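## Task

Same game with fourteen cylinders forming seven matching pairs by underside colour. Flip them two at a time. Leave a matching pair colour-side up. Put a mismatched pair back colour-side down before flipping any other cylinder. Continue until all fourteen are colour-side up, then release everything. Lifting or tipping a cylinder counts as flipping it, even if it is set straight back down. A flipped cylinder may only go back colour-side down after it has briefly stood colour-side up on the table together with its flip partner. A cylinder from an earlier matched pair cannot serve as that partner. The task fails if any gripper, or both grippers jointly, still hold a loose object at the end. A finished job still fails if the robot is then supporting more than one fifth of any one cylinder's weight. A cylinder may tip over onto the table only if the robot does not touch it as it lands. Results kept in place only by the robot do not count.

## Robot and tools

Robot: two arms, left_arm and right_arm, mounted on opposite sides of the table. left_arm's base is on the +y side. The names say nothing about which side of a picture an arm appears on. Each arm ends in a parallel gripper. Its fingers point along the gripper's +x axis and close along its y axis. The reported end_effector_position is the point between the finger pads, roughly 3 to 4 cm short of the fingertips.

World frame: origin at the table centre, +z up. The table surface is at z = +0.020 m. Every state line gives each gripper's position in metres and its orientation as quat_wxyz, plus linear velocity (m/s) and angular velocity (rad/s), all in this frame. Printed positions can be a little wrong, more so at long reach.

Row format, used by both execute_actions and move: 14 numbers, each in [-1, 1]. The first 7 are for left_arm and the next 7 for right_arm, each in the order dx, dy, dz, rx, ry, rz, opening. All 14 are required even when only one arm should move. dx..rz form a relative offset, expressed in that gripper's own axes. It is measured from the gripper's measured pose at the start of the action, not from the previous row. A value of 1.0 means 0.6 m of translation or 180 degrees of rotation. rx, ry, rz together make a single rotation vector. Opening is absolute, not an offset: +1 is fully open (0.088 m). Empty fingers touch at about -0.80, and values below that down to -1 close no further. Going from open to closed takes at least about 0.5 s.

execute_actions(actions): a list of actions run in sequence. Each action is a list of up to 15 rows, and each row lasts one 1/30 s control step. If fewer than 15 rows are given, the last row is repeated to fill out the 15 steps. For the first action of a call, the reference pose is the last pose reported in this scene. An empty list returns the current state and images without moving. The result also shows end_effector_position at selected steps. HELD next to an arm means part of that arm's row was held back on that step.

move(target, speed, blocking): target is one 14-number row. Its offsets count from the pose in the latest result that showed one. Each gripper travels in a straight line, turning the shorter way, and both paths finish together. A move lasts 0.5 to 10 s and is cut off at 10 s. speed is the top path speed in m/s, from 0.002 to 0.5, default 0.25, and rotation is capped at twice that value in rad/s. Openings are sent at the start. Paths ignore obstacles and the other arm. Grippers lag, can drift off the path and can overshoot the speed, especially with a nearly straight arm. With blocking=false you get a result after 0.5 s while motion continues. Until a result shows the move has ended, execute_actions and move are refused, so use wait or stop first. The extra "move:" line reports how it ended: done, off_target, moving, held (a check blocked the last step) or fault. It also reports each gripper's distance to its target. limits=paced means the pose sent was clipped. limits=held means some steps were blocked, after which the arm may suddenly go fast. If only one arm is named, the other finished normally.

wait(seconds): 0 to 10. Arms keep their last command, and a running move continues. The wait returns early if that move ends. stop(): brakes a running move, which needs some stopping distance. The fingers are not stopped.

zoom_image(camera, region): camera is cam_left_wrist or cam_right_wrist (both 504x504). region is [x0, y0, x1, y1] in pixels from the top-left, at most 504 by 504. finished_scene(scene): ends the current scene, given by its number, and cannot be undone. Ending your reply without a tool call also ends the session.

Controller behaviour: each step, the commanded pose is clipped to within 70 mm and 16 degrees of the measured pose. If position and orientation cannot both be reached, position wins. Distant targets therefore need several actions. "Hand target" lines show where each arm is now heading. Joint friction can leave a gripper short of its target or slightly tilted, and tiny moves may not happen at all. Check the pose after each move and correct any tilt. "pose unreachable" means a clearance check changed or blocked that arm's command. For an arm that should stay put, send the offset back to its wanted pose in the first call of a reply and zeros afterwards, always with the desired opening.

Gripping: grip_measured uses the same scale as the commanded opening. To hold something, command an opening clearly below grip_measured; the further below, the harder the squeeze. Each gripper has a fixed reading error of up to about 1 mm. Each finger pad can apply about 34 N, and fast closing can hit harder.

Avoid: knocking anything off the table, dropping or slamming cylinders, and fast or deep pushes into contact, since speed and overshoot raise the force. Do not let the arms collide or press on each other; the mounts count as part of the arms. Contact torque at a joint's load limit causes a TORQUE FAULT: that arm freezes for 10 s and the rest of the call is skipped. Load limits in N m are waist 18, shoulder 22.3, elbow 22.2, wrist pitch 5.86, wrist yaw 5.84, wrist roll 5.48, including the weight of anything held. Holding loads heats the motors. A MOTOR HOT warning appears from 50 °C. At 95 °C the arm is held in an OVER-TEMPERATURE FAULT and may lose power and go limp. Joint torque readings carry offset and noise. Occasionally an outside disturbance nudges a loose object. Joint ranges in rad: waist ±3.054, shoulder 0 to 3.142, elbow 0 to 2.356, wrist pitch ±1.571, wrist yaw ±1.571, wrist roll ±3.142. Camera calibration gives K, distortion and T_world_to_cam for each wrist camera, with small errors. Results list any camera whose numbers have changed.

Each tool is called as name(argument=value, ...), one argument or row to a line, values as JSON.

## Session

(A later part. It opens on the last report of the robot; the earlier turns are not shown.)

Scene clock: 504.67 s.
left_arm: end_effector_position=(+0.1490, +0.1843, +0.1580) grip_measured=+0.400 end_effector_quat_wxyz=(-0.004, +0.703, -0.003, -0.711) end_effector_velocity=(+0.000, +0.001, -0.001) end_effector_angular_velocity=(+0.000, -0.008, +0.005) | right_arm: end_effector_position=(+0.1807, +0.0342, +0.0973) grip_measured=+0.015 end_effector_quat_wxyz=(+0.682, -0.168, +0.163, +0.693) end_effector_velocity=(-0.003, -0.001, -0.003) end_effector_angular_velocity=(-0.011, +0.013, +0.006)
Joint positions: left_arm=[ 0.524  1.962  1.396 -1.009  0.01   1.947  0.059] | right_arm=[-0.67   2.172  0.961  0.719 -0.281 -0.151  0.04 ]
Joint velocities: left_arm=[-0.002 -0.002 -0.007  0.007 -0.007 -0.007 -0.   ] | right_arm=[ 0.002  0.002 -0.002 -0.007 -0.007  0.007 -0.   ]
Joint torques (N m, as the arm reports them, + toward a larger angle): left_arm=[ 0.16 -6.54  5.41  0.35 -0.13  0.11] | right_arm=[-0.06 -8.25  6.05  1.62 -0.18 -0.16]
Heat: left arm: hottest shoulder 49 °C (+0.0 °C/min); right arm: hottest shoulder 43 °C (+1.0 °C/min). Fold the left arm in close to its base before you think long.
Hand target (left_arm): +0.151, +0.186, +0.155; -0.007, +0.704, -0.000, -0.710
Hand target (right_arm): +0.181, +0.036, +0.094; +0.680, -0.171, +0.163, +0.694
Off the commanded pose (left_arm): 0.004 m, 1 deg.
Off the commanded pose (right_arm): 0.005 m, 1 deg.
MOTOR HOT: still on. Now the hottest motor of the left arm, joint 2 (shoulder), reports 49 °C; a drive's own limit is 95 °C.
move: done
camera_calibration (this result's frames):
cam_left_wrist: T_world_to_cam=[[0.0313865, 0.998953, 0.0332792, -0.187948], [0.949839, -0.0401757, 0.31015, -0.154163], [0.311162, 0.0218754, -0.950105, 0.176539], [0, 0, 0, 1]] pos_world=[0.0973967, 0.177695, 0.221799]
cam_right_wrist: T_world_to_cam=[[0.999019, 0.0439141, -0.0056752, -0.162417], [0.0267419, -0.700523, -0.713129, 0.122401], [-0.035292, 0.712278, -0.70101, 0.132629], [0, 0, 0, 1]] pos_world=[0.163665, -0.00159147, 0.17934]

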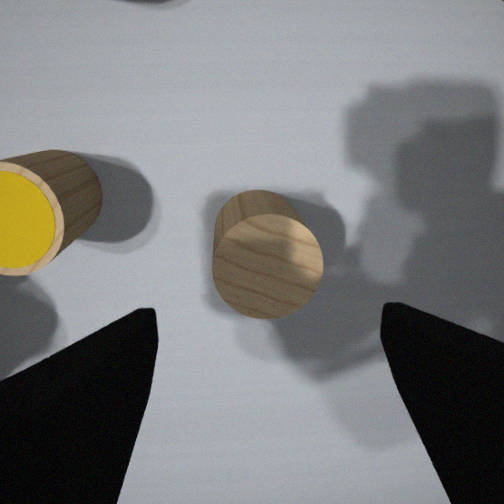

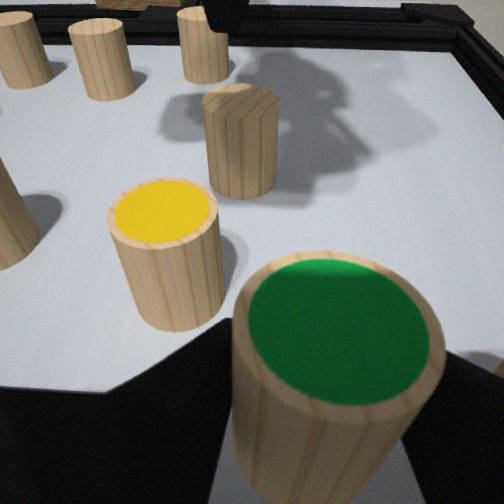

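move(
  target=[0.119,-0.006,-0.006,0,0.004,0,0.4,0.026,0,-0.051,0,0,0,-0.4],
  speed=0.07,
)

move(
  target=[0,0,0,0,0,0,-0.4,0,0,0,0,0,0,0.35],
)

move(
  target=[-0.13,0,0,0,0,0,-0.4,-0.13,0,0,0,0,0,0.35],
)

move(
  target=[0,0,0,0,0,0,-0.4,-0.172,0.262,0.152,0,-0.15,0,1],
)

move(
  target=[-0.18,0.22,0.212,0,0,0.165,-0.4,0,0,0,0.99,0,0,1],
  speed=0.5,
)

Scene clock: 508.20 s.
left_arm: end_effector_position=(+0.1510, +0.1857, +0.0906) grip_measured=+0.400 end_effector_quat_wxyz=(+0.001, +0.707, -0.007, -0.708) end_effector_velocity=(-0.002, -0.000, +0.001) end_effector_angular_velocity=(+0.005, -0.006, +0.000) | right_arm: end_effector_position=(+0.1809, +0.0346, +0.0689) grip_measured=+0.015 end_effector_quat_wxyz=(+0.683, -0.166, +0.159, +0.693) end_effector_velocity=(+0.002, -0.003, -0.006) end_effector_angular_velocity=(-0.016, +0.028, -0.011)
Joint positions: left_arm=[ 0.528  2.061  1.245 -0.746  0.005  1.951  0.059] | right_arm=[-0.67   2.276  0.962  0.83  -0.281 -0.152  0.04 ]
Joint velocities: left_arm=[-0.007 -0.002  0.002 -0.007 -0.007 -0.007 -0.   ] | right_arm=[-0.007  0.007 -0.002 -0.007 -0.007  0.022 -0.   ]
Joint torques (N m, as the arm reports them, + toward a larger angle): left_arm=[ 0.26 -6.6   4.56  0.42 -0.15  0.11] | right_arm=[ 0.01 -8.24  4.47  1.93 -0.13  0.  ]
Heat: left arm: hottest shoulder 49 °C (+0.0 °C/min); right arm: hottest shoulder 43 °C (+1.0 °C/min). Fold the left arm in close to its base before you think long.
Hand target (left_arm): +0.152, +0.188, +0.087; -0.004, +0.707, -0.003, -0.707
Hand target (right_arm): +0.181, +0.034, +0.063; +0.682, -0.168, +0.163, +0.693
Off the commanded pose (left_arm): 0.005 m, 1 deg.
Off the commanded pose (right_arm): 0.006 m, 1 deg.
MOTOR HOT: still on. Now the hottest motor of the left arm, joint 2 (shoulder), reports 49 °C; a drive's own limit is 95 °C.
move: done
camera_calibration (this result's frames):
cam_left_wrist: T_world_to_cam=[[0.0299504, 0.999309, 0.0219891, -0.186051], [0.946658, -0.0354201, 0.320287, -0.136473], [0.320845, 0.0112234, -0.947065, 0.112068], [0, 0, 0, 1]] pos_world=[0.0988093, 0.179831, 0.153938]
cam_right_wrist: T_world_to_cam=[[0.999017, 0.0442905, -0.00188909, -0.163021], [0.0294189, -0.694246, -0.719136, 0.102222], [-0.0331624, 0.718373, -0.694867, 0.111396], [0, 0, 0, 1]] pos_world=[0.163547, -0.00183629, 0.150609]

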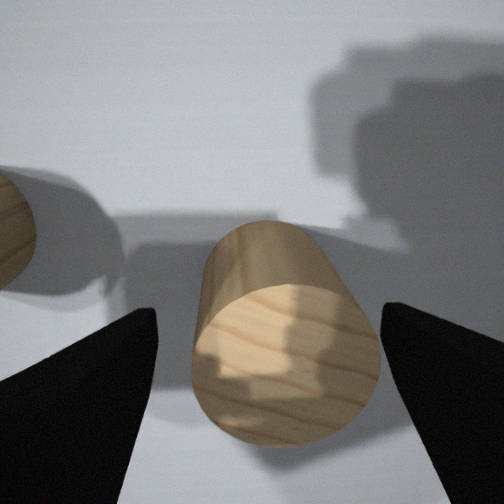

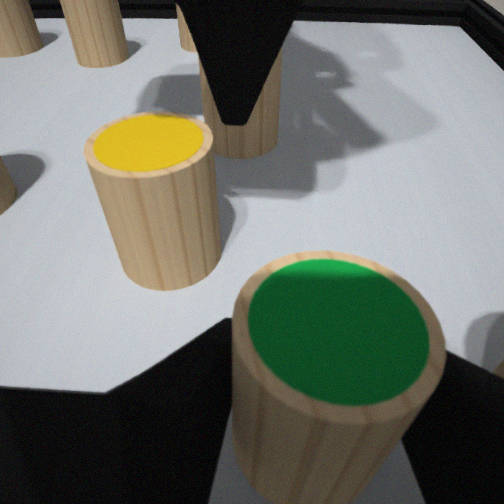

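Scene clock: 508.83 s.
left_arm: end_effector_position=(+0.1510, +0.1857, +0.0906) grip_measured=+0.035 end_effector_quat_wxyz=(+0.001, +0.707, -0.007, -0.708) end_effector_velocity=(-0.000, +0.001, -0.002) end_effector_angular_velocity=(+0.005, -0.006, +0.020) | right_arm: end_effector_position=(+0.1808, +0.0346, +0.0688) grip_measured=+0.348 end_effector_quat_wxyz=(+0.683, -0.166, +0.159, +0.693) end_effector_velocity=(+0.002, -0.001, -0.001) end_effector_angular_velocity=(-0.008, +0.005, -0.012)
Joint positions: left_arm=[ 0.528  2.061  1.245 -0.746  0.005  1.951  0.041] | right_arm=[-0.67   2.276  0.962  0.83  -0.281 -0.152  0.056]
Joint velocities: left_arm=[-0.002  0.002 -0.007  0.007 -0.007 -0.022 -0.   ] | right_arm=[-0.002 -0.002 -0.002 -0.007  0.007  0.007  0.001]
Joint torques (N m, as the arm reports them, + toward a larger angle): left_arm=[ 0.   -7.43  5.16  0.22  0.05  0.  ] | right_arm=[ 0.07 -9.89  4.1   1.71 -0.09 -0.01]
Heat: left arm: hottest shoulder 49 °C (+0.0 °C/min); right arm: hottest shoulder 43 °C (+1.0 °C/min). Fold the left arm in close to its base before you think long.
Hand target (left_arm): +0.151, +0.186, +0.091; +0.001, +0.707, -0.007, -0.707
Hand target (right_arm): +0.181, +0.035, +0.069; +0.683, -0.166, +0.159, +0.693
Off the commanded pose (left_arm): 0.000 m, 0 deg.
Off the commanded pose (right_arm): 0.000 m, 0 deg.
MOTOR HOT: still on. Now the hottest motor of the left arm, joint 2 (shoulder), reports 49 °C; a drive's own limit is 95 °C.
move: done
camera_calibration (this result's frames):
cam_left_wrist: T_world_to_cam=[[0.0303316, 0.999298, 0.0219887, -0.186107], [0.946643, -0.0357811, 0.320291, -0.136404], [0.320853, 0.0111006, -0.947064, 0.11209], [0, 0, 0, 1]] pos_world=[0.0988068, 0.179851, 0.153937]
cam_right_wrist: T_world_to_cam=[[0.999001, 0.0446273, -0.00218541, -0.162938], [0.0294501, -0.69446, -0.718928, 0.102057], [-0.0336015, 0.718146, -0.695081, 0.111403], [0, 0, 0, 1]] pos_world=[0.163512, -0.00185722, 0.150449]

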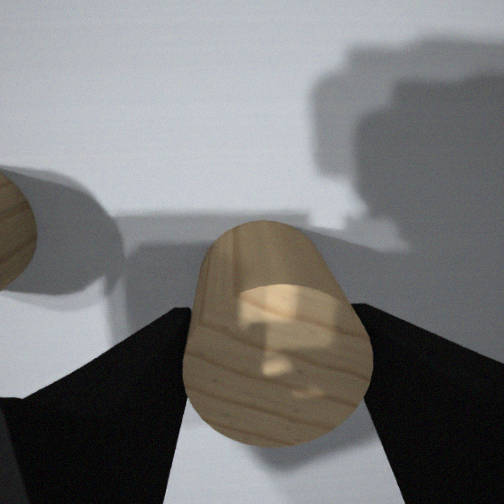

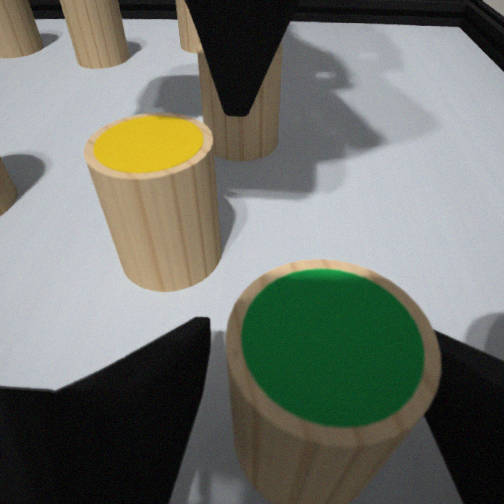

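Scene clock: 509.77 s.
left_arm: end_effector_position=(+0.1498, +0.1890, +0.1623) grip_measured=+0.035 end_effector_quat_wxyz=(-0.005, +0.704, -0.001, -0.710) end_effector_velocity=(-0.002, +0.007, +0.003) end_effector_angular_velocity=(+0.028, +0.003, +0.019) | right_arm: end_effector_position=(+0.1822, -0.0320, +0.1028) grip_measured=+0.350 end_effector_quat_wxyz=(+0.684, -0.164, +0.159, +0.693) end_effector_velocity=(+0.001, -0.004, +0.000) end_effector_angular_velocity=(-0.006, -0.001, +0.002)
Joint positions: left_arm=[ 0.528  1.945  1.39  -1.024  0.005  1.951  0.041] | right_arm=[-0.738  2.018  0.68   0.846 -0.34  -0.18   0.056]
Joint velocities: left_arm=[-0.002 -0.007  0.002 -0.037 -0.007 -0.022  0.   ] | right_arm=[-0.007 -0.012 -0.012 -0.007 -0.007 -0.007  0.   ]
Joint torques (N m, as the arm reports them, + toward a larger angle): left_arm=[ 0.07 -8.09  6.83 -0.05  0.07  0.  ] | right_arm=[ 0.   -9.11  2.88  1.51 -0.21 -0.2 ]
Heat: left arm: hottest shoulder 49 °C (+0.0 °C/min); right arm: hottest shoulder 43 °C (+1.0 °C/min). Fold the left arm in close to its base before you think long.
Hand target (left_arm): +0.151, +0.186, +0.168; +0.000, +0.707, -0.007, -0.708
Hand target (right_arm): +0.182, -0.035, +0.104; +0.683, -0.166, +0.159, +0.693
Off the commanded pose (left_arm): 0.007 m, 1 deg.
Off the commanded pose (right_arm): 0.003 m, 0 deg.
MOTOR HOT: still on. Now the hottest motor of the left arm, joint 2 (shoulder), reports 49 °C; a drive's own limit is 95 °C.
move: done
camera_calibration (this result's frames):
cam_left_wrist: T_world_to_cam=[[0.0305283, 0.998793, 0.0384814, -0.193469], [0.948706, -0.0410752, 0.31348, -0.156286], [0.314683, 0.0269375, -0.948815, 0.178618], [0, 0, 0, 1]] pos_world=[0.0979677, 0.182005, 0.225913]
cam_right_wrist: T_world_to_cam=[[0.99913, 0.0413968, -0.00512565, -0.161115], [0.0250275, -0.693232, -0.720279, 0.0811988], [-0.0333705, 0.719524, -0.693665, 0.182744], [0, 0, 0, 1]] pos_world=[0.16504, -0.0685297, 0.184423]

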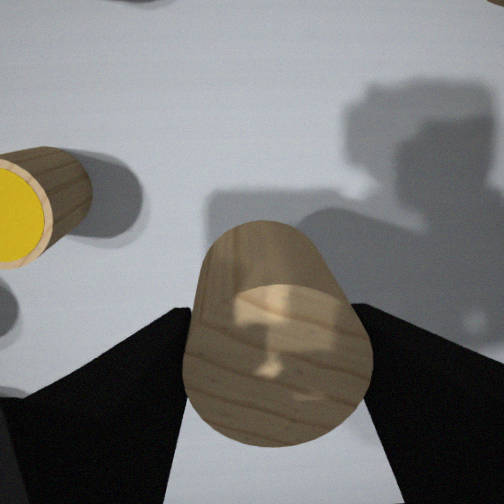

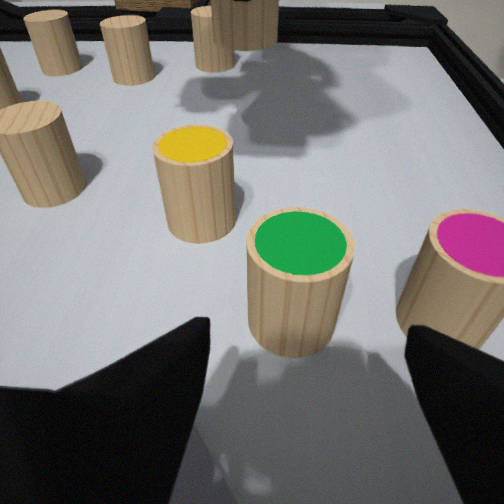

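Scene clock: 511.20 s.
left_arm: end_effector_position=(+0.1498, +0.1890, +0.1623) grip_measured=+0.034 end_effector_quat_wxyz=(-0.005, +0.704, -0.001, -0.710) end_effector_velocity=(-0.001, +0.007, -0.001) end_effector_angular_velocity=(+0.028, +0.003, +0.024) | right_arm: end_effector_position=(+0.0253, -0.0835, +0.2293) grip_measured=+1.000 end_effector_quat_wxyz=(+0.701, +0.005, -0.003, +0.713) end_effector_velocity=(-0.001, -0.001, +0.002) end_effector_angular_velocity=(+0.007, +0.009, -0.010)
Joint positions: left_arm=[ 0.528  1.945  1.39  -1.024  0.005  1.951  0.041] | right_arm=[-0.171  1.654  0.318  1.346  0.179  0.001  0.088]
Joint velocities: left_arm=[ 0.002 -0.002 -0.007 -0.022 -0.007 -0.022 -0.001] | right_arm=[ 0.012 -0.002 -0.002  0.007  0.022  0.007  0.   ]
Joint torques (N m, as the arm reports them, + toward a larger angle): left_arm=[-0.1  -7.12  5.72  0.19  0.04  0.01] | right_arm=[ 0.3  -6.53  2.72  1.97  0.13 -0.02]
Heat: left arm: hottest shoulder 49 °C (+0.0 °C/min); right arm: hottest shoulder 43 °C (+1.0 °C/min). Fold the left arm in close to its base before you think long.
Hand target (left_arm): +0.150, +0.189, +0.162; -0.005, +0.704, -0.001, -0.710
Hand target (right_arm): +0.025, -0.087, +0.229; +0.701, +0.004, -0.003, +0.713
Off the commanded pose (left_arm): 0.000 m, 0 deg.
Off the commanded pose (right_arm): 0.002 m, 0 deg.
MOTOR HOT: still on. Now the hottest motor of the left arm, joint 2 (shoulder), reports 49 °C; a drive's own limit is 95 °C.
move: done
camera_calibration (this result's frames):
cam_left_wrist: T_world_to_cam=[[0.0301473, 0.998804, 0.0384844, -0.193415], [0.948721, -0.0407142, 0.313483, -0.156357], [0.314675, 0.0270603, -0.948814, 0.178596], [0, 0, 0, 1]] pos_world=[0.0979702, 0.181985, 0.225913]
cam_right_wrist: T_world_to_cam=[[0.998891, 0.0469913, 0.00292429, -0.00295944], [0.0164461, -0.290047, -0.956871, 0.2287], [-0.0441164, 0.955858, -0.290498, 0.229968], [0, 0, 0, 1]] pos_world=[0.00934032, -0.153344, 0.28565]

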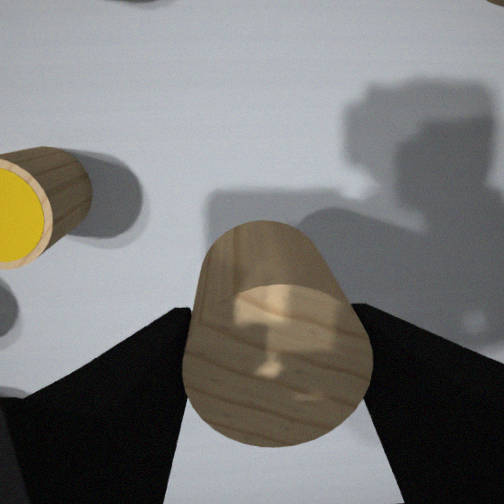

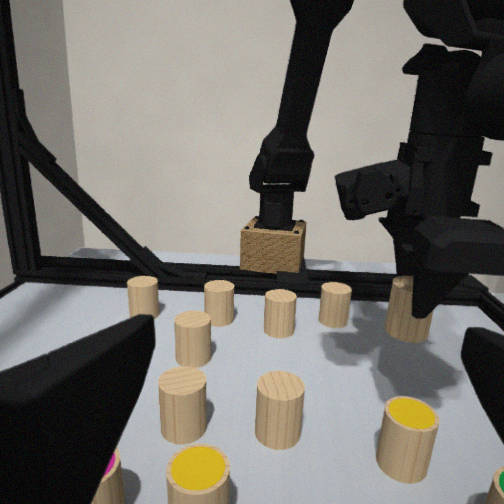

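Scene clock: 514.90 s.
left_arm: end_effector_position=(+0.0217, +0.0610, +0.2678) grip_measured=+0.032 end_effector_quat_wxyz=(+0.171, +0.678, -0.179, -0.692) end_effector_velocity=(-0.002, +0.005, -0.002) end_effector_angular_velocity=(+0.022, -0.003, +0.003) | right_arm: end_effector_position=(+0.0253, -0.0836, +0.2294) grip_measured=+1.000 end_effector_quat_wxyz=(+0.009, +0.701, +0.713, +0.017) end_effector_velocity=(-0.002, -0.001, +0.002) end_effector_angular_velocity=(+0.007, -0.006, +0.019)
Joint positions: left_arm=[ 0.165  1.885  1.625 -0.811  0.025  1.584  0.041] | right_arm=[-0.171  1.654  0.318  1.347  0.18   3.103  0.088]
Joint velocities: left_arm=[-0.007 -0.002 -0.002 -0.022 -0.007 -0.007 -0.   ] | right_arm=[-0.002 -0.002 -0.002  0.007 -0.022 -0.007  0.   ]
Joint torques (N m, as the arm reports them, + toward a larger angle): left_arm=[-0.25 -7.05  8.2   1.32 -0.14 -0.1 ] | right_arm=[ 0.01 -5.41  4.14  1.8  -0.02  0.17]
Heat: left arm: hottest shoulder 49 °C (+0.0 °C/min); right arm: hottest shoulder 43 °C (+1.0 °C/min). Fold the left arm in close to its base before you think long.
Hand target (left_arm): +0.021, +0.057, +0.270; +0.176, +0.679, -0.182, -0.689
Hand target (right_arm): +0.025, -0.084, +0.229; +0.006, +0.701, +0.713, +0.014
Off the commanded pose (left_arm): 0.005 m, 1 deg.
Off the commanded pose (right_arm): 0.000 m, 0 deg.
MOTOR HOT: still on. Now the hottest motor of the left arm, joint 2 (shoulder), reports 49 °C; a drive's own limit is 95 °C.
move: done
camera_calibration (this result's frames):
cam_left_wrist: T_world_to_cam=[[0.0281202, 0.891716, -0.451721, 0.0720613], [0.952972, 0.1125, 0.281404, -0.0739501], [0.301751, -0.43839, -0.846617, 0.323786], [0, 0, 0, 1]] pos_world=[-0.0292565, 0.0860056, 0.327484]
cam_right_wrist: T_world_to_cam=[[-0.999078, 0.0119305, -0.041247, 0.0548341], [-0.0429107, -0.311508, 0.949274, -0.208802], [-0.00152341, 0.950169, 0.311732, 0.0902969], [0, 0, 0, 1]] pos_world=[0.0459612, -0.151495, 0.172324]

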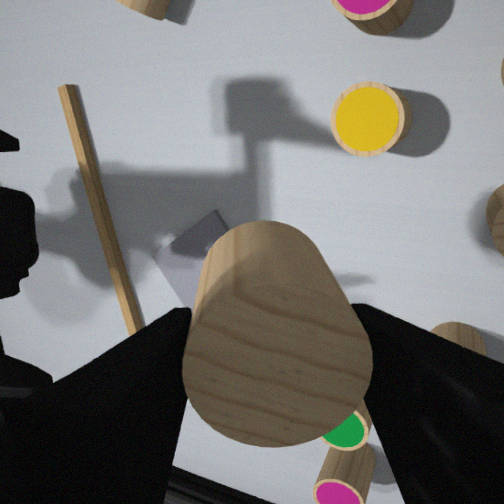

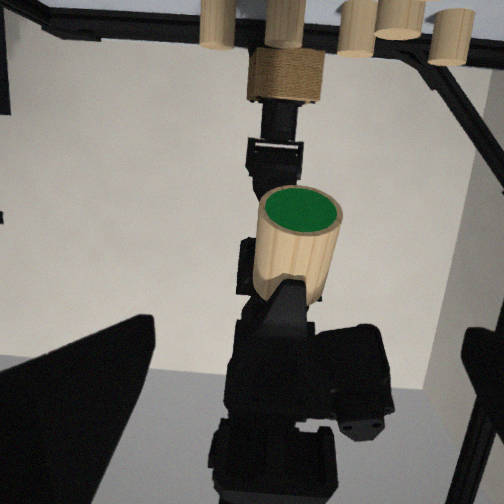

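move(
  target=[0,0,0,0,0,0,-0.4,0.199,0,0.002,0.011,-0.003,0,1],
  speed=0.15,
)

move(
  target=[0,0,0,0,0,0,-0.4,0,0,0,0,0,0,-0.4],
)

move(
  target=[0,0,0,0,0,0,0.45,0,0,0,0,0,0,-0.4],
)

move(
  target=[-0.115,0,0,0,0,0,0.45,0,0,0,0,0,0,-0.4],
)

move(
  target=[0,0,0,0,0,0,0.45,0,0,0,-0.99,0,0,-0.4],
  speed=0.5,
)

move(
  target=[0.137,-0.335,0.153,0,0.005,-0.16,0.4,-0.14,-0.383,-0.223,-0.01,0.155,0,-0.4],
)

Scene clock: 521.07 s.
left_arm: end_effector_position=(+0.0217, +0.0608, +0.2678) grip_measured=+0.033 end_effector_quat_wxyz=(+0.171, +0.678, -0.179, -0.692) end_effector_velocity=(-0.002, +0.002, +0.002) end_effector_angular_velocity=(+0.002, +0.003, -0.012) | right_arm: end_effector_position=(+0.0226, +0.0326, +0.2329) grip_measured=+1.000 end_effector_quat_wxyz=(-0.000, +0.701, +0.713, +0.006) end_effector_velocity=(+0.002, +0.002, -0.006) end_effector_angular_velocity=(-0.022, -0.010, -0.000)
Joint positions: left_arm=[ 0.165  1.885  1.626 -0.81   0.025  1.584  0.041] | right_arm=[-0.23   1.961  0.796  1.173  0.122  3.132  0.088]
Joint velocities: left_arm=[-0.002 -0.007 -0.002 -0.007  0.007  0.007 -0.   ] | right_arm=[-0.007  0.007  0.007 -0.022 -0.007 -0.007  0.   ]
Joint torques (N m, as the arm reports them, + toward a larger angle): left_arm=[-0.07 -7.9   6.7   1.    0.08  0.02] | right_arm=[-0.24 -6.95  6.02  1.61 -0.11  0.14]
Heat: left arm: hottest shoulder 49 °C (-1.0 °C/min); right arm: hottest shoulder 42 °C (-1.0 °C/min). Fold the left arm in close to its base before you think long.
Hand target (left_arm): +0.022, +0.061, +0.268; +0.171, +0.678, -0.179, -0.692
Hand target (right_arm): +0.023, +0.036, +0.229; +0.000, +0.701, +0.713, +0.001
Off the commanded pose (left_arm): 0.000 m, 0 deg.
Off the commanded pose (right_arm): 0.005 m, 1 deg.
MOTOR HOT: still on. Now the hottest motor of the left arm, joint 2 (shoulder), reports 49 °C; a drive's own limit is 95 °C.
move: done
camera_calibration (this result's frames):
cam_left_wrist: T_world_to_cam=[[0.0281096, 0.89155, -0.452049, 0.0723121], [0.952856, 0.112781, 0.281683, -0.0740785], [0.302117, -0.438656, -0.846349, 0.323637], [0, 0, 0, 1]] pos_world=[-0.0292225, 0.0858498, 0.327465]
cam_right_wrist: T_world_to_cam=[[-0.99984, 0.012331, -0.0129366, 0.0443268], [-0.0161114, -0.308603, 0.951055, -0.177151], [0.0077352, 0.951111, 0.308752, -0.0207302], [0, 0, 0, 1]] pos_world=[0.041626, -0.0354991, 0.175454]

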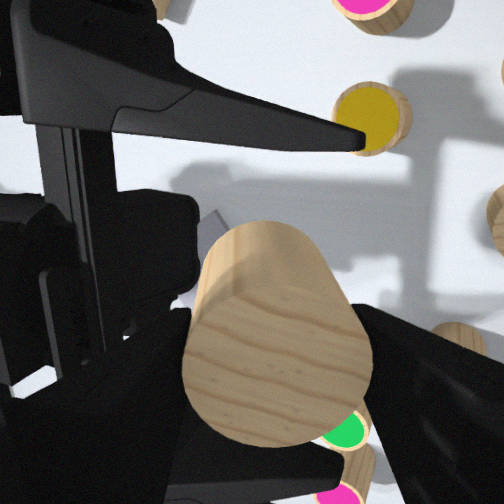

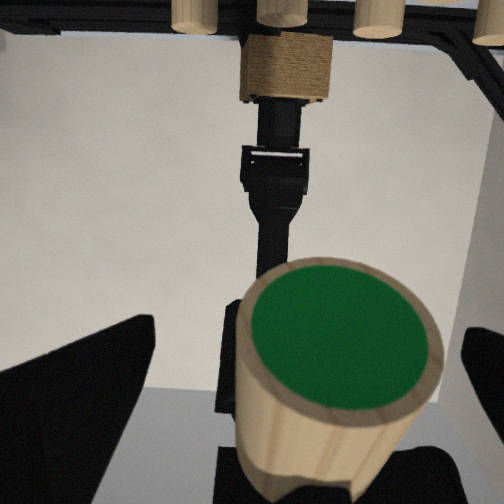

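Scene clock: 521.57 s.
left_arm: end_effector_position=(+0.0221, +0.0609, +0.2678) grip_measured=+0.033 end_effector_quat_wxyz=(+0.171, +0.679, -0.179, -0.691) end_effector_velocity=(-0.000, +0.002, -0.001) end_effector_angular_velocity=(+0.008, -0.003, +0.007) | right_arm: end_effector_position=(+0.0222, +0.0326, +0.2330) grip_measured=+0.016 end_effector_quat_wxyz=(-0.000, +0.700, +0.714, +0.006) end_effector_velocity=(+0.005, -0.000, -0.001) end_effector_angular_velocity=(-0.007, -0.008, -0.015)
Joint positions: left_arm=[ 0.165  1.885  1.626 -0.811  0.024  1.584  0.041] | right_arm=[-0.229  1.961  0.796  1.173  0.12   3.133  0.04 ]
Joint velocities: left_arm=[-0.002 -0.002 -0.002 -0.007 -0.007 -0.007  0.   ] | right_arm=[-0.007 -0.002 -0.002 -0.007  0.007 -0.007 -0.   ]
Joint torques (N m, as the arm reports them, + toward a larger angle): left_arm=[-0.1  -7.87  6.77  1.01  0.1  -0.03] | right_arm=[ 0.03 -8.6   4.88  1.83  0.05 -0.04]
Heat: left arm: hottest shoulder 49 °C (-1.0 °C/min); right arm: hottest shoulder 42 °C (-1.0 °C/min). Fold the left arm in close to its base before you think long.
Hand target (left_arm): +0.022, +0.061, +0.268; +0.172, +0.678, -0.179, -0.692
Hand target (right_arm): +0.023, +0.033, +0.233; -0.000, +0.701, +0.713, +0.006
Off the commanded pose (left_arm): 0.000 m, 0 deg.
Off the commanded pose (right_arm): 0.000 m, 0 deg.
MOTOR HOT: still on. Now the hottest motor of the left arm, joint 2 (shoulder), reports 49 °C; a drive's own limit is 95 °C.
move: done
camera_calibration (this result's frames):
cam_left_wrist: T_world_to_cam=[[0.0281129, 0.891739, -0.451675, 0.0721063], [0.952455, 0.113241, 0.282854, -0.0747373], [0.30338, -0.438152, -0.846158, 0.323417], [0, 0, 0, 1]] pos_world=[-0.0289615, 0.0858691, 0.32737]
cam_right_wrist: T_world_to_cam=[[-0.999867, 0.0104255, -0.0125112, 0.0438766], [-0.0151208, -0.308987, 0.950946, -0.177228], [0.00604826, 0.951009, 0.309104, -0.0207712], [0, 0, 0, 1]] pos_world=[0.0413166, -0.0354651, 0.175504]

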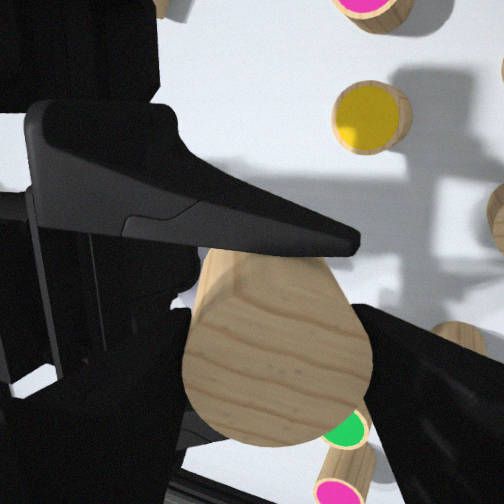

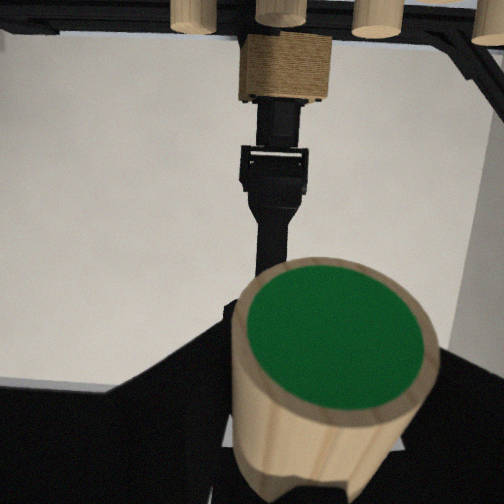

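Scene clock: 522.23 s.
left_arm: end_effector_position=(+0.0221, +0.0609, +0.2678) grip_measured=+0.448 end_effector_quat_wxyz=(+0.171, +0.679, -0.179, -0.691) end_effector_velocity=(-0.002, +0.002, -0.003) end_effector_angular_velocity=(+0.013, +0.004, +0.015) | right_arm: end_effector_position=(+0.0222, +0.0326, +0.2330) grip_measured=+0.016 end_effector_quat_wxyz=(-0.000, +0.700, +0.714, +0.006) end_effector_velocity=(+0.000, -0.001, +0.002) end_effector_angular_velocity=(+0.008, -0.021, +0.005)
Joint positions: left_arm=[ 0.165  1.885  1.626 -0.811  0.024  1.584  0.061] | right_arm=[-0.229  1.961  0.796  1.173  0.12   3.133  0.04 ]
Joint velocities: left_arm=[-0.007  0.002 -0.002 -0.007 -0.007 -0.022  0.   ] | right_arm=[-0.002 -0.002 -0.002  0.007 -0.007 -0.022 -0.   ]
Joint torques (N m, as the arm reports them, + toward a larger angle): left_arm=[ 0.   -7.82  6.72  1.02  0.06  0.  ] | right_arm=[ 0.02 -8.61  4.97  1.85  0.   -0.02]
Heat: left arm: hottest shoulder 49 °C (-1.0 °C/min); right arm: hottest shoulder 42 °C (-1.0 °C/min). Fold the left arm in close to its base before you think long.
Hand target (left_arm): +0.022, +0.061, +0.268; +0.171, +0.679, -0.179, -0.691
Hand target (right_arm): +0.022, +0.033, +0.233; -0.000, +0.700, +0.714, +0.006
Off the commanded pose (left_arm): 0.000 m, 0 deg.
Off the commanded pose (right_arm): 0.000 m, 0 deg.
MOTOR HOT: still on. Now the hottest motor of the left arm, joint 2 (shoulder), reports 49 °C; a drive's own limit is 95 °C.
move: done
camera_calibration (this result's frames):
cam_left_wrist: T_world_to_cam=[[0.0281129, 0.891739, -0.451675, 0.0721063], [0.952455, 0.113241, 0.282854, -0.0747373], [0.30338, -0.438152, -0.846158, 0.323417], [0, 0, 0, 1]] pos_world=[-0.0289615, 0.0858691, 0.32737]
cam_right_wrist: T_world_to_cam=[[-0.999867, 0.0104255, -0.0125112, 0.0438766], [-0.0151208, -0.308987, 0.950946, -0.177228], [0.00604826, 0.951009, 0.309104, -0.0207712], [0, 0, 0, 1]] pos_world=[0.0413166, -0.0354651, 0.175504]

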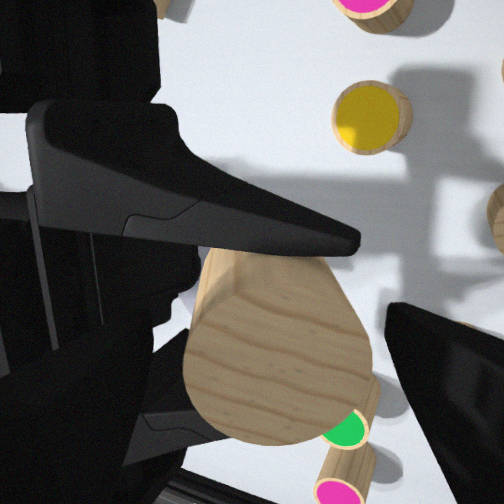

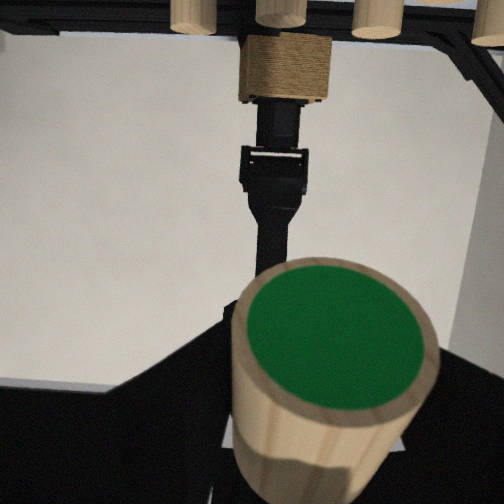

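Scene clock: 523.10 s.
left_arm: end_effector_position=(+0.0221, +0.0937, +0.3230) grip_measured=+0.450 end_effector_quat_wxyz=(+0.168, +0.680, -0.175, -0.692) end_effector_velocity=(+0.000, +0.003, +0.001) end_effector_angular_velocity=(+0.012, -0.010, -0.005) | right_arm: end_effector_position=(+0.0224, +0.0326, +0.2327) grip_measured=+0.016 end_effector_quat_wxyz=(+0.000, +0.701, +0.714, +0.005) end_effector_velocity=(+0.003, -0.000, -0.002) end_effector_angular_velocity=(-0.017, -0.010, -0.000)
Joint positions: left_arm=[ 0.166  1.781  1.717 -1.018  0.024  1.585  0.061] | right_arm=[-0.23   1.961  0.796  1.172  0.12   3.133  0.04 ]
Joint velocities: left_arm=[-0.002 -0.002  0.007 -0.022 -0.007  0.007 -0.   ] | right_arm=[-0.007 -0.007 -0.002 -0.022 -0.007 -0.007 -0.   ]
Joint torques (N m, as the arm reports them, + toward a larger angle): left_arm=[ 0.17 -7.52  7.83  0.77  0.07  0.05] | right_arm=[ 0.03 -8.59  4.99  1.93  0.   -0.03]
Heat: left arm: hottest shoulder 49 °C (-1.0 °C/min); right arm: hottest shoulder 42 °C (-1.0 °C/min). Fold the left arm in close to its base before you think long.
Hand target (left_arm): +0.023, +0.094, +0.328; +0.171, +0.679, -0.179, -0.691
Hand target (right_arm): +0.022, +0.033, +0.233; -0.000, +0.701, +0.714, +0.006
Off the commanded pose (left_arm): 0.005 m, 1 deg.
Off the commanded pose (right_arm): 0.000 m, 0 deg.
MOTOR HOT: still on. Now the hottest motor of the left arm, joint 2 (shoulder), reports 49 °C; a drive's own limit is 95 °C.
move: done
camera_calibration (this result's frames):
cam_left_wrist: T_world_to_cam=[[0.0281481, 0.896846, -0.441447, 0.064008], [0.95237, 0.110087, 0.28438, -0.0943145], [0.303642, -0.428425, -0.85103, 0.385154], [0, 0, 0, 1]] pos_world=[-0.0289284, 0.117987, 0.382855]
cam_right_wrist: T_world_to_cam=[[-0.999861, 0.0107926, -0.0126816, 0.0440864], [-0.0153891, -0.307903, 0.951293, -0.177093], [0.00636223, 0.951356, 0.308027, -0.0204832], [0, 0, 0, 1]] pos_world=[0.0414853, -0.0355164, 0.175336]

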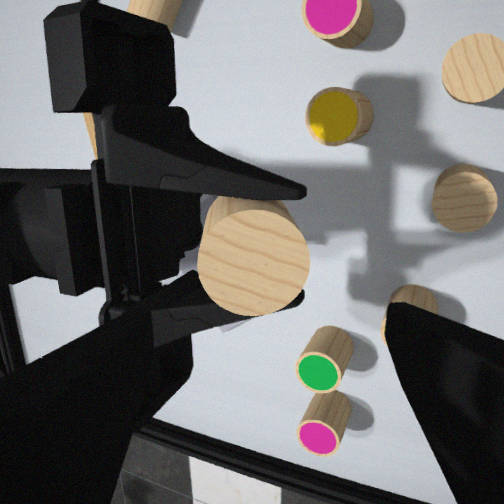

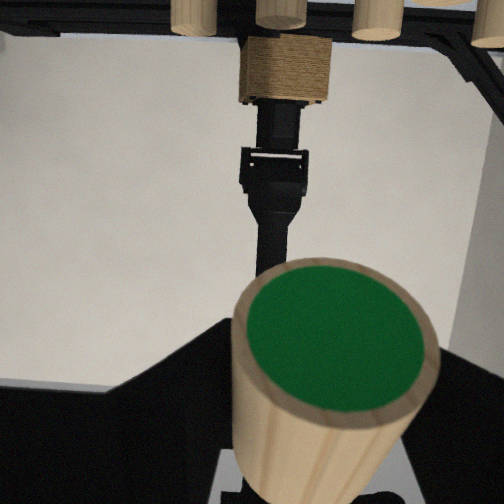

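Scene clock: 526.80 s.
left_arm: end_effector_position=(+0.0221, +0.0937, +0.3230) grip_measured=+0.450 end_effector_quat_wxyz=(+0.168, +0.680, -0.175, -0.692) end_effector_velocity=(-0.002, -0.001, +0.001) end_effector_angular_velocity=(-0.007, -0.003, +0.003) | right_arm: end_effector_position=(+0.0225, +0.0326, +0.2326) grip_measured=+0.016 end_effector_quat_wxyz=(+0.701, +0.014, +0.009, +0.713) end_effector_velocity=(+0.000, -0.000, -0.001) end_effector_angular_velocity=(-0.007, -0.023, +0.005)
Joint positions: left_arm=[ 0.166  1.781  1.717 -1.018  0.024  1.585  0.061] | right_arm=[-0.23   1.961  0.796  1.172  0.121  0.031  0.04 ]
Joint velocities: left_arm=[-0.007 -0.002 -0.002  0.007 -0.007 -0.007  0.   ] | right_arm=[-0.002 -0.002 -0.002 -0.007 -0.007 -0.022 -0.   ]
Joint torques (N m, as the arm reports them, + toward a larger angle): left_arm=[-0.03 -7.03  6.73  1.    0.04  0.01] | right_arm=[ 0.07 -8.6   4.94  1.87 -0.01 -0.18]
Heat: left arm: hottest shoulder 49 °C (-2.0 °C/min); right arm: hottest shoulder 42 °C (+0.0 °C/min). Fold the left arm in close to its base before you think long.
Hand target (left_arm): +0.022, +0.094, +0.323; +0.168, +0.680, -0.175, -0.692
Hand target (right_arm): +0.022, +0.033, +0.233; +0.700, +0.011, +0.006, +0.714
Off the commanded pose (left_arm): 0.000 m, 0 deg.
Off the commanded pose (right_arm): 0.000 m, 0 deg.
MOTOR HOT: still on. Now the hottest motor of the left arm, joint 2 (shoulder), reports 49 °C; a drive's own limit is 95 °C.
move: done
camera_calibration (this result's frames):
cam_left_wrist: T_world_to_cam=[[0.0281481, 0.896846, -0.441447, 0.064008], [0.95237, 0.110087, 0.28438, -0.0943145], [0.303642, -0.428425, -0.85103, 0.385154], [0, 0, 0, 1]] pos_world=[-0.0289284, 0.117987, 0.382855]
cam_right_wrist: T_world_to_cam=[[0.99854, 0.047211, -0.026258, 0.00123618], [-0.0112479, -0.293716, -0.955827, 0.266114], [-0.0528379, 0.954726, -0.292756, 0.120529], [0, 0, 0, 1]] pos_world=[0.00812736, -0.0369687, 0.289677]

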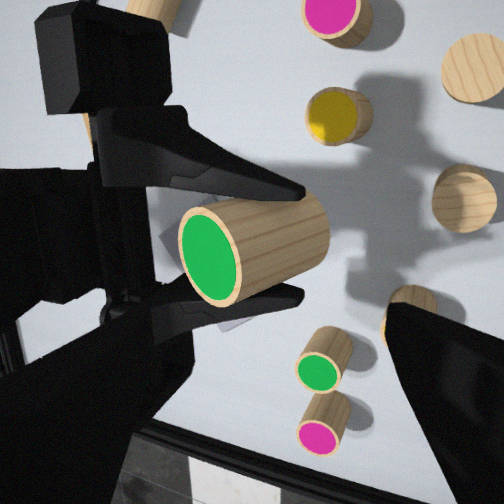

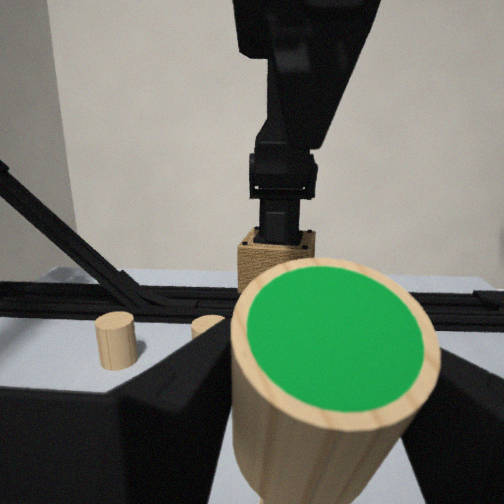

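Scene clock: 528.43 s.
left_arm: end_effector_position=(-0.0682, +0.2328, +0.1603) grip_measured=+0.400 end_effector_quat_wxyz=(-0.005, +0.708, -0.001, -0.707) end_effector_velocity=(-0.004, -0.000, +0.001) end_effector_angular_velocity=(-0.009, +0.011, +0.000) | right_arm: end_effector_position=(+0.2487, -0.0475, +0.0961) grip_measured=+0.014 end_effector_quat_wxyz=(+0.681, -0.170, +0.165, +0.693) end_effector_velocity=(-0.003, -0.001, -0.003) end_effector_angular_velocity=(-0.012, +0.002, +0.026)
Joint positions: left_arm=[-0.147  1.752  1.129 -0.953  0.     1.275  0.059] | right_arm=[-0.947  2.064  0.768  0.737 -0.521 -0.305  0.04 ]
Joint velocities: left_arm=[-0.007 -0.007 -0.002  0.007  0.007 -0.007 -0.   ] | right_arm=[-0.002  0.002  0.002 -0.022 -0.022 -0.022 -0.   ]
Joint torques (N m, as the arm reports them, + toward a larger angle): left_arm=[-0.31 -5.22  5.07  0.47  0.22 -0.1 ] | right_arm=[-0.25 -7.28  5.55  1.48 -0.28 -0.18]
Heat: left arm: hottest shoulder 49 °C (-2.0 °C/min); right arm: hottest shoulder 43 °C (+1.0 °C/min). Fold the left arm in close to its base before you think long.
Hand target (left_arm): -0.069, +0.235, +0.157; -0.008, +0.706, +0.003, -0.708
Hand target (right_arm): +0.251, -0.046, +0.093; +0.680, -0.172, +0.165, +0.694
Off the commanded pose (left_arm): 0.004 m, 0 deg.
Off the commanded pose (right_arm): 0.005 m, 1 deg.
MOTOR HOT: still on. Now the hottest motor of the left arm, joint 2 (shoulder), reports 49 °C; a drive's own limit is 95 °C.
move: done
camera_calibration (this result's frames):
cam_left_wrist: T_world_to_cam=[[0.0302289, 0.998837, 0.0375701, -0.230461], [0.945824, -0.0407405, 0.322115, 0.0513009], [0.323271, 0.0257975, -0.945955, 0.244484], [0, 0, 0, 1]] pos_world=[-0.12059, 0.225976, 0.223405]
cam_right_wrist: T_world_to_cam=[[0.998914, 0.0462296, -0.00577136, -0.226603], [0.0285239, -0.704824, -0.708808, 0.061456], [-0.0368357, 0.707874, -0.705378, 0.192908], [0, 0, 0, 1]] pos_world=[0.23171, -0.0827634, 0.178326]

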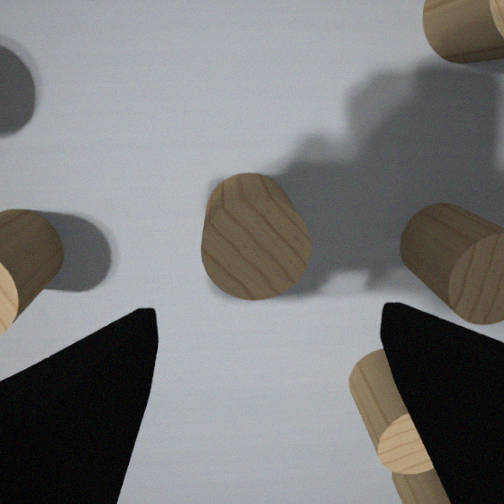

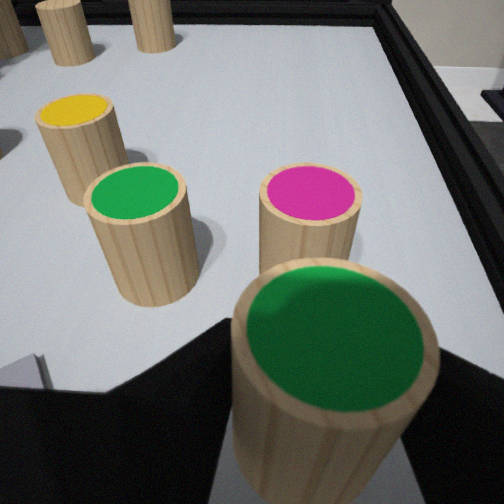

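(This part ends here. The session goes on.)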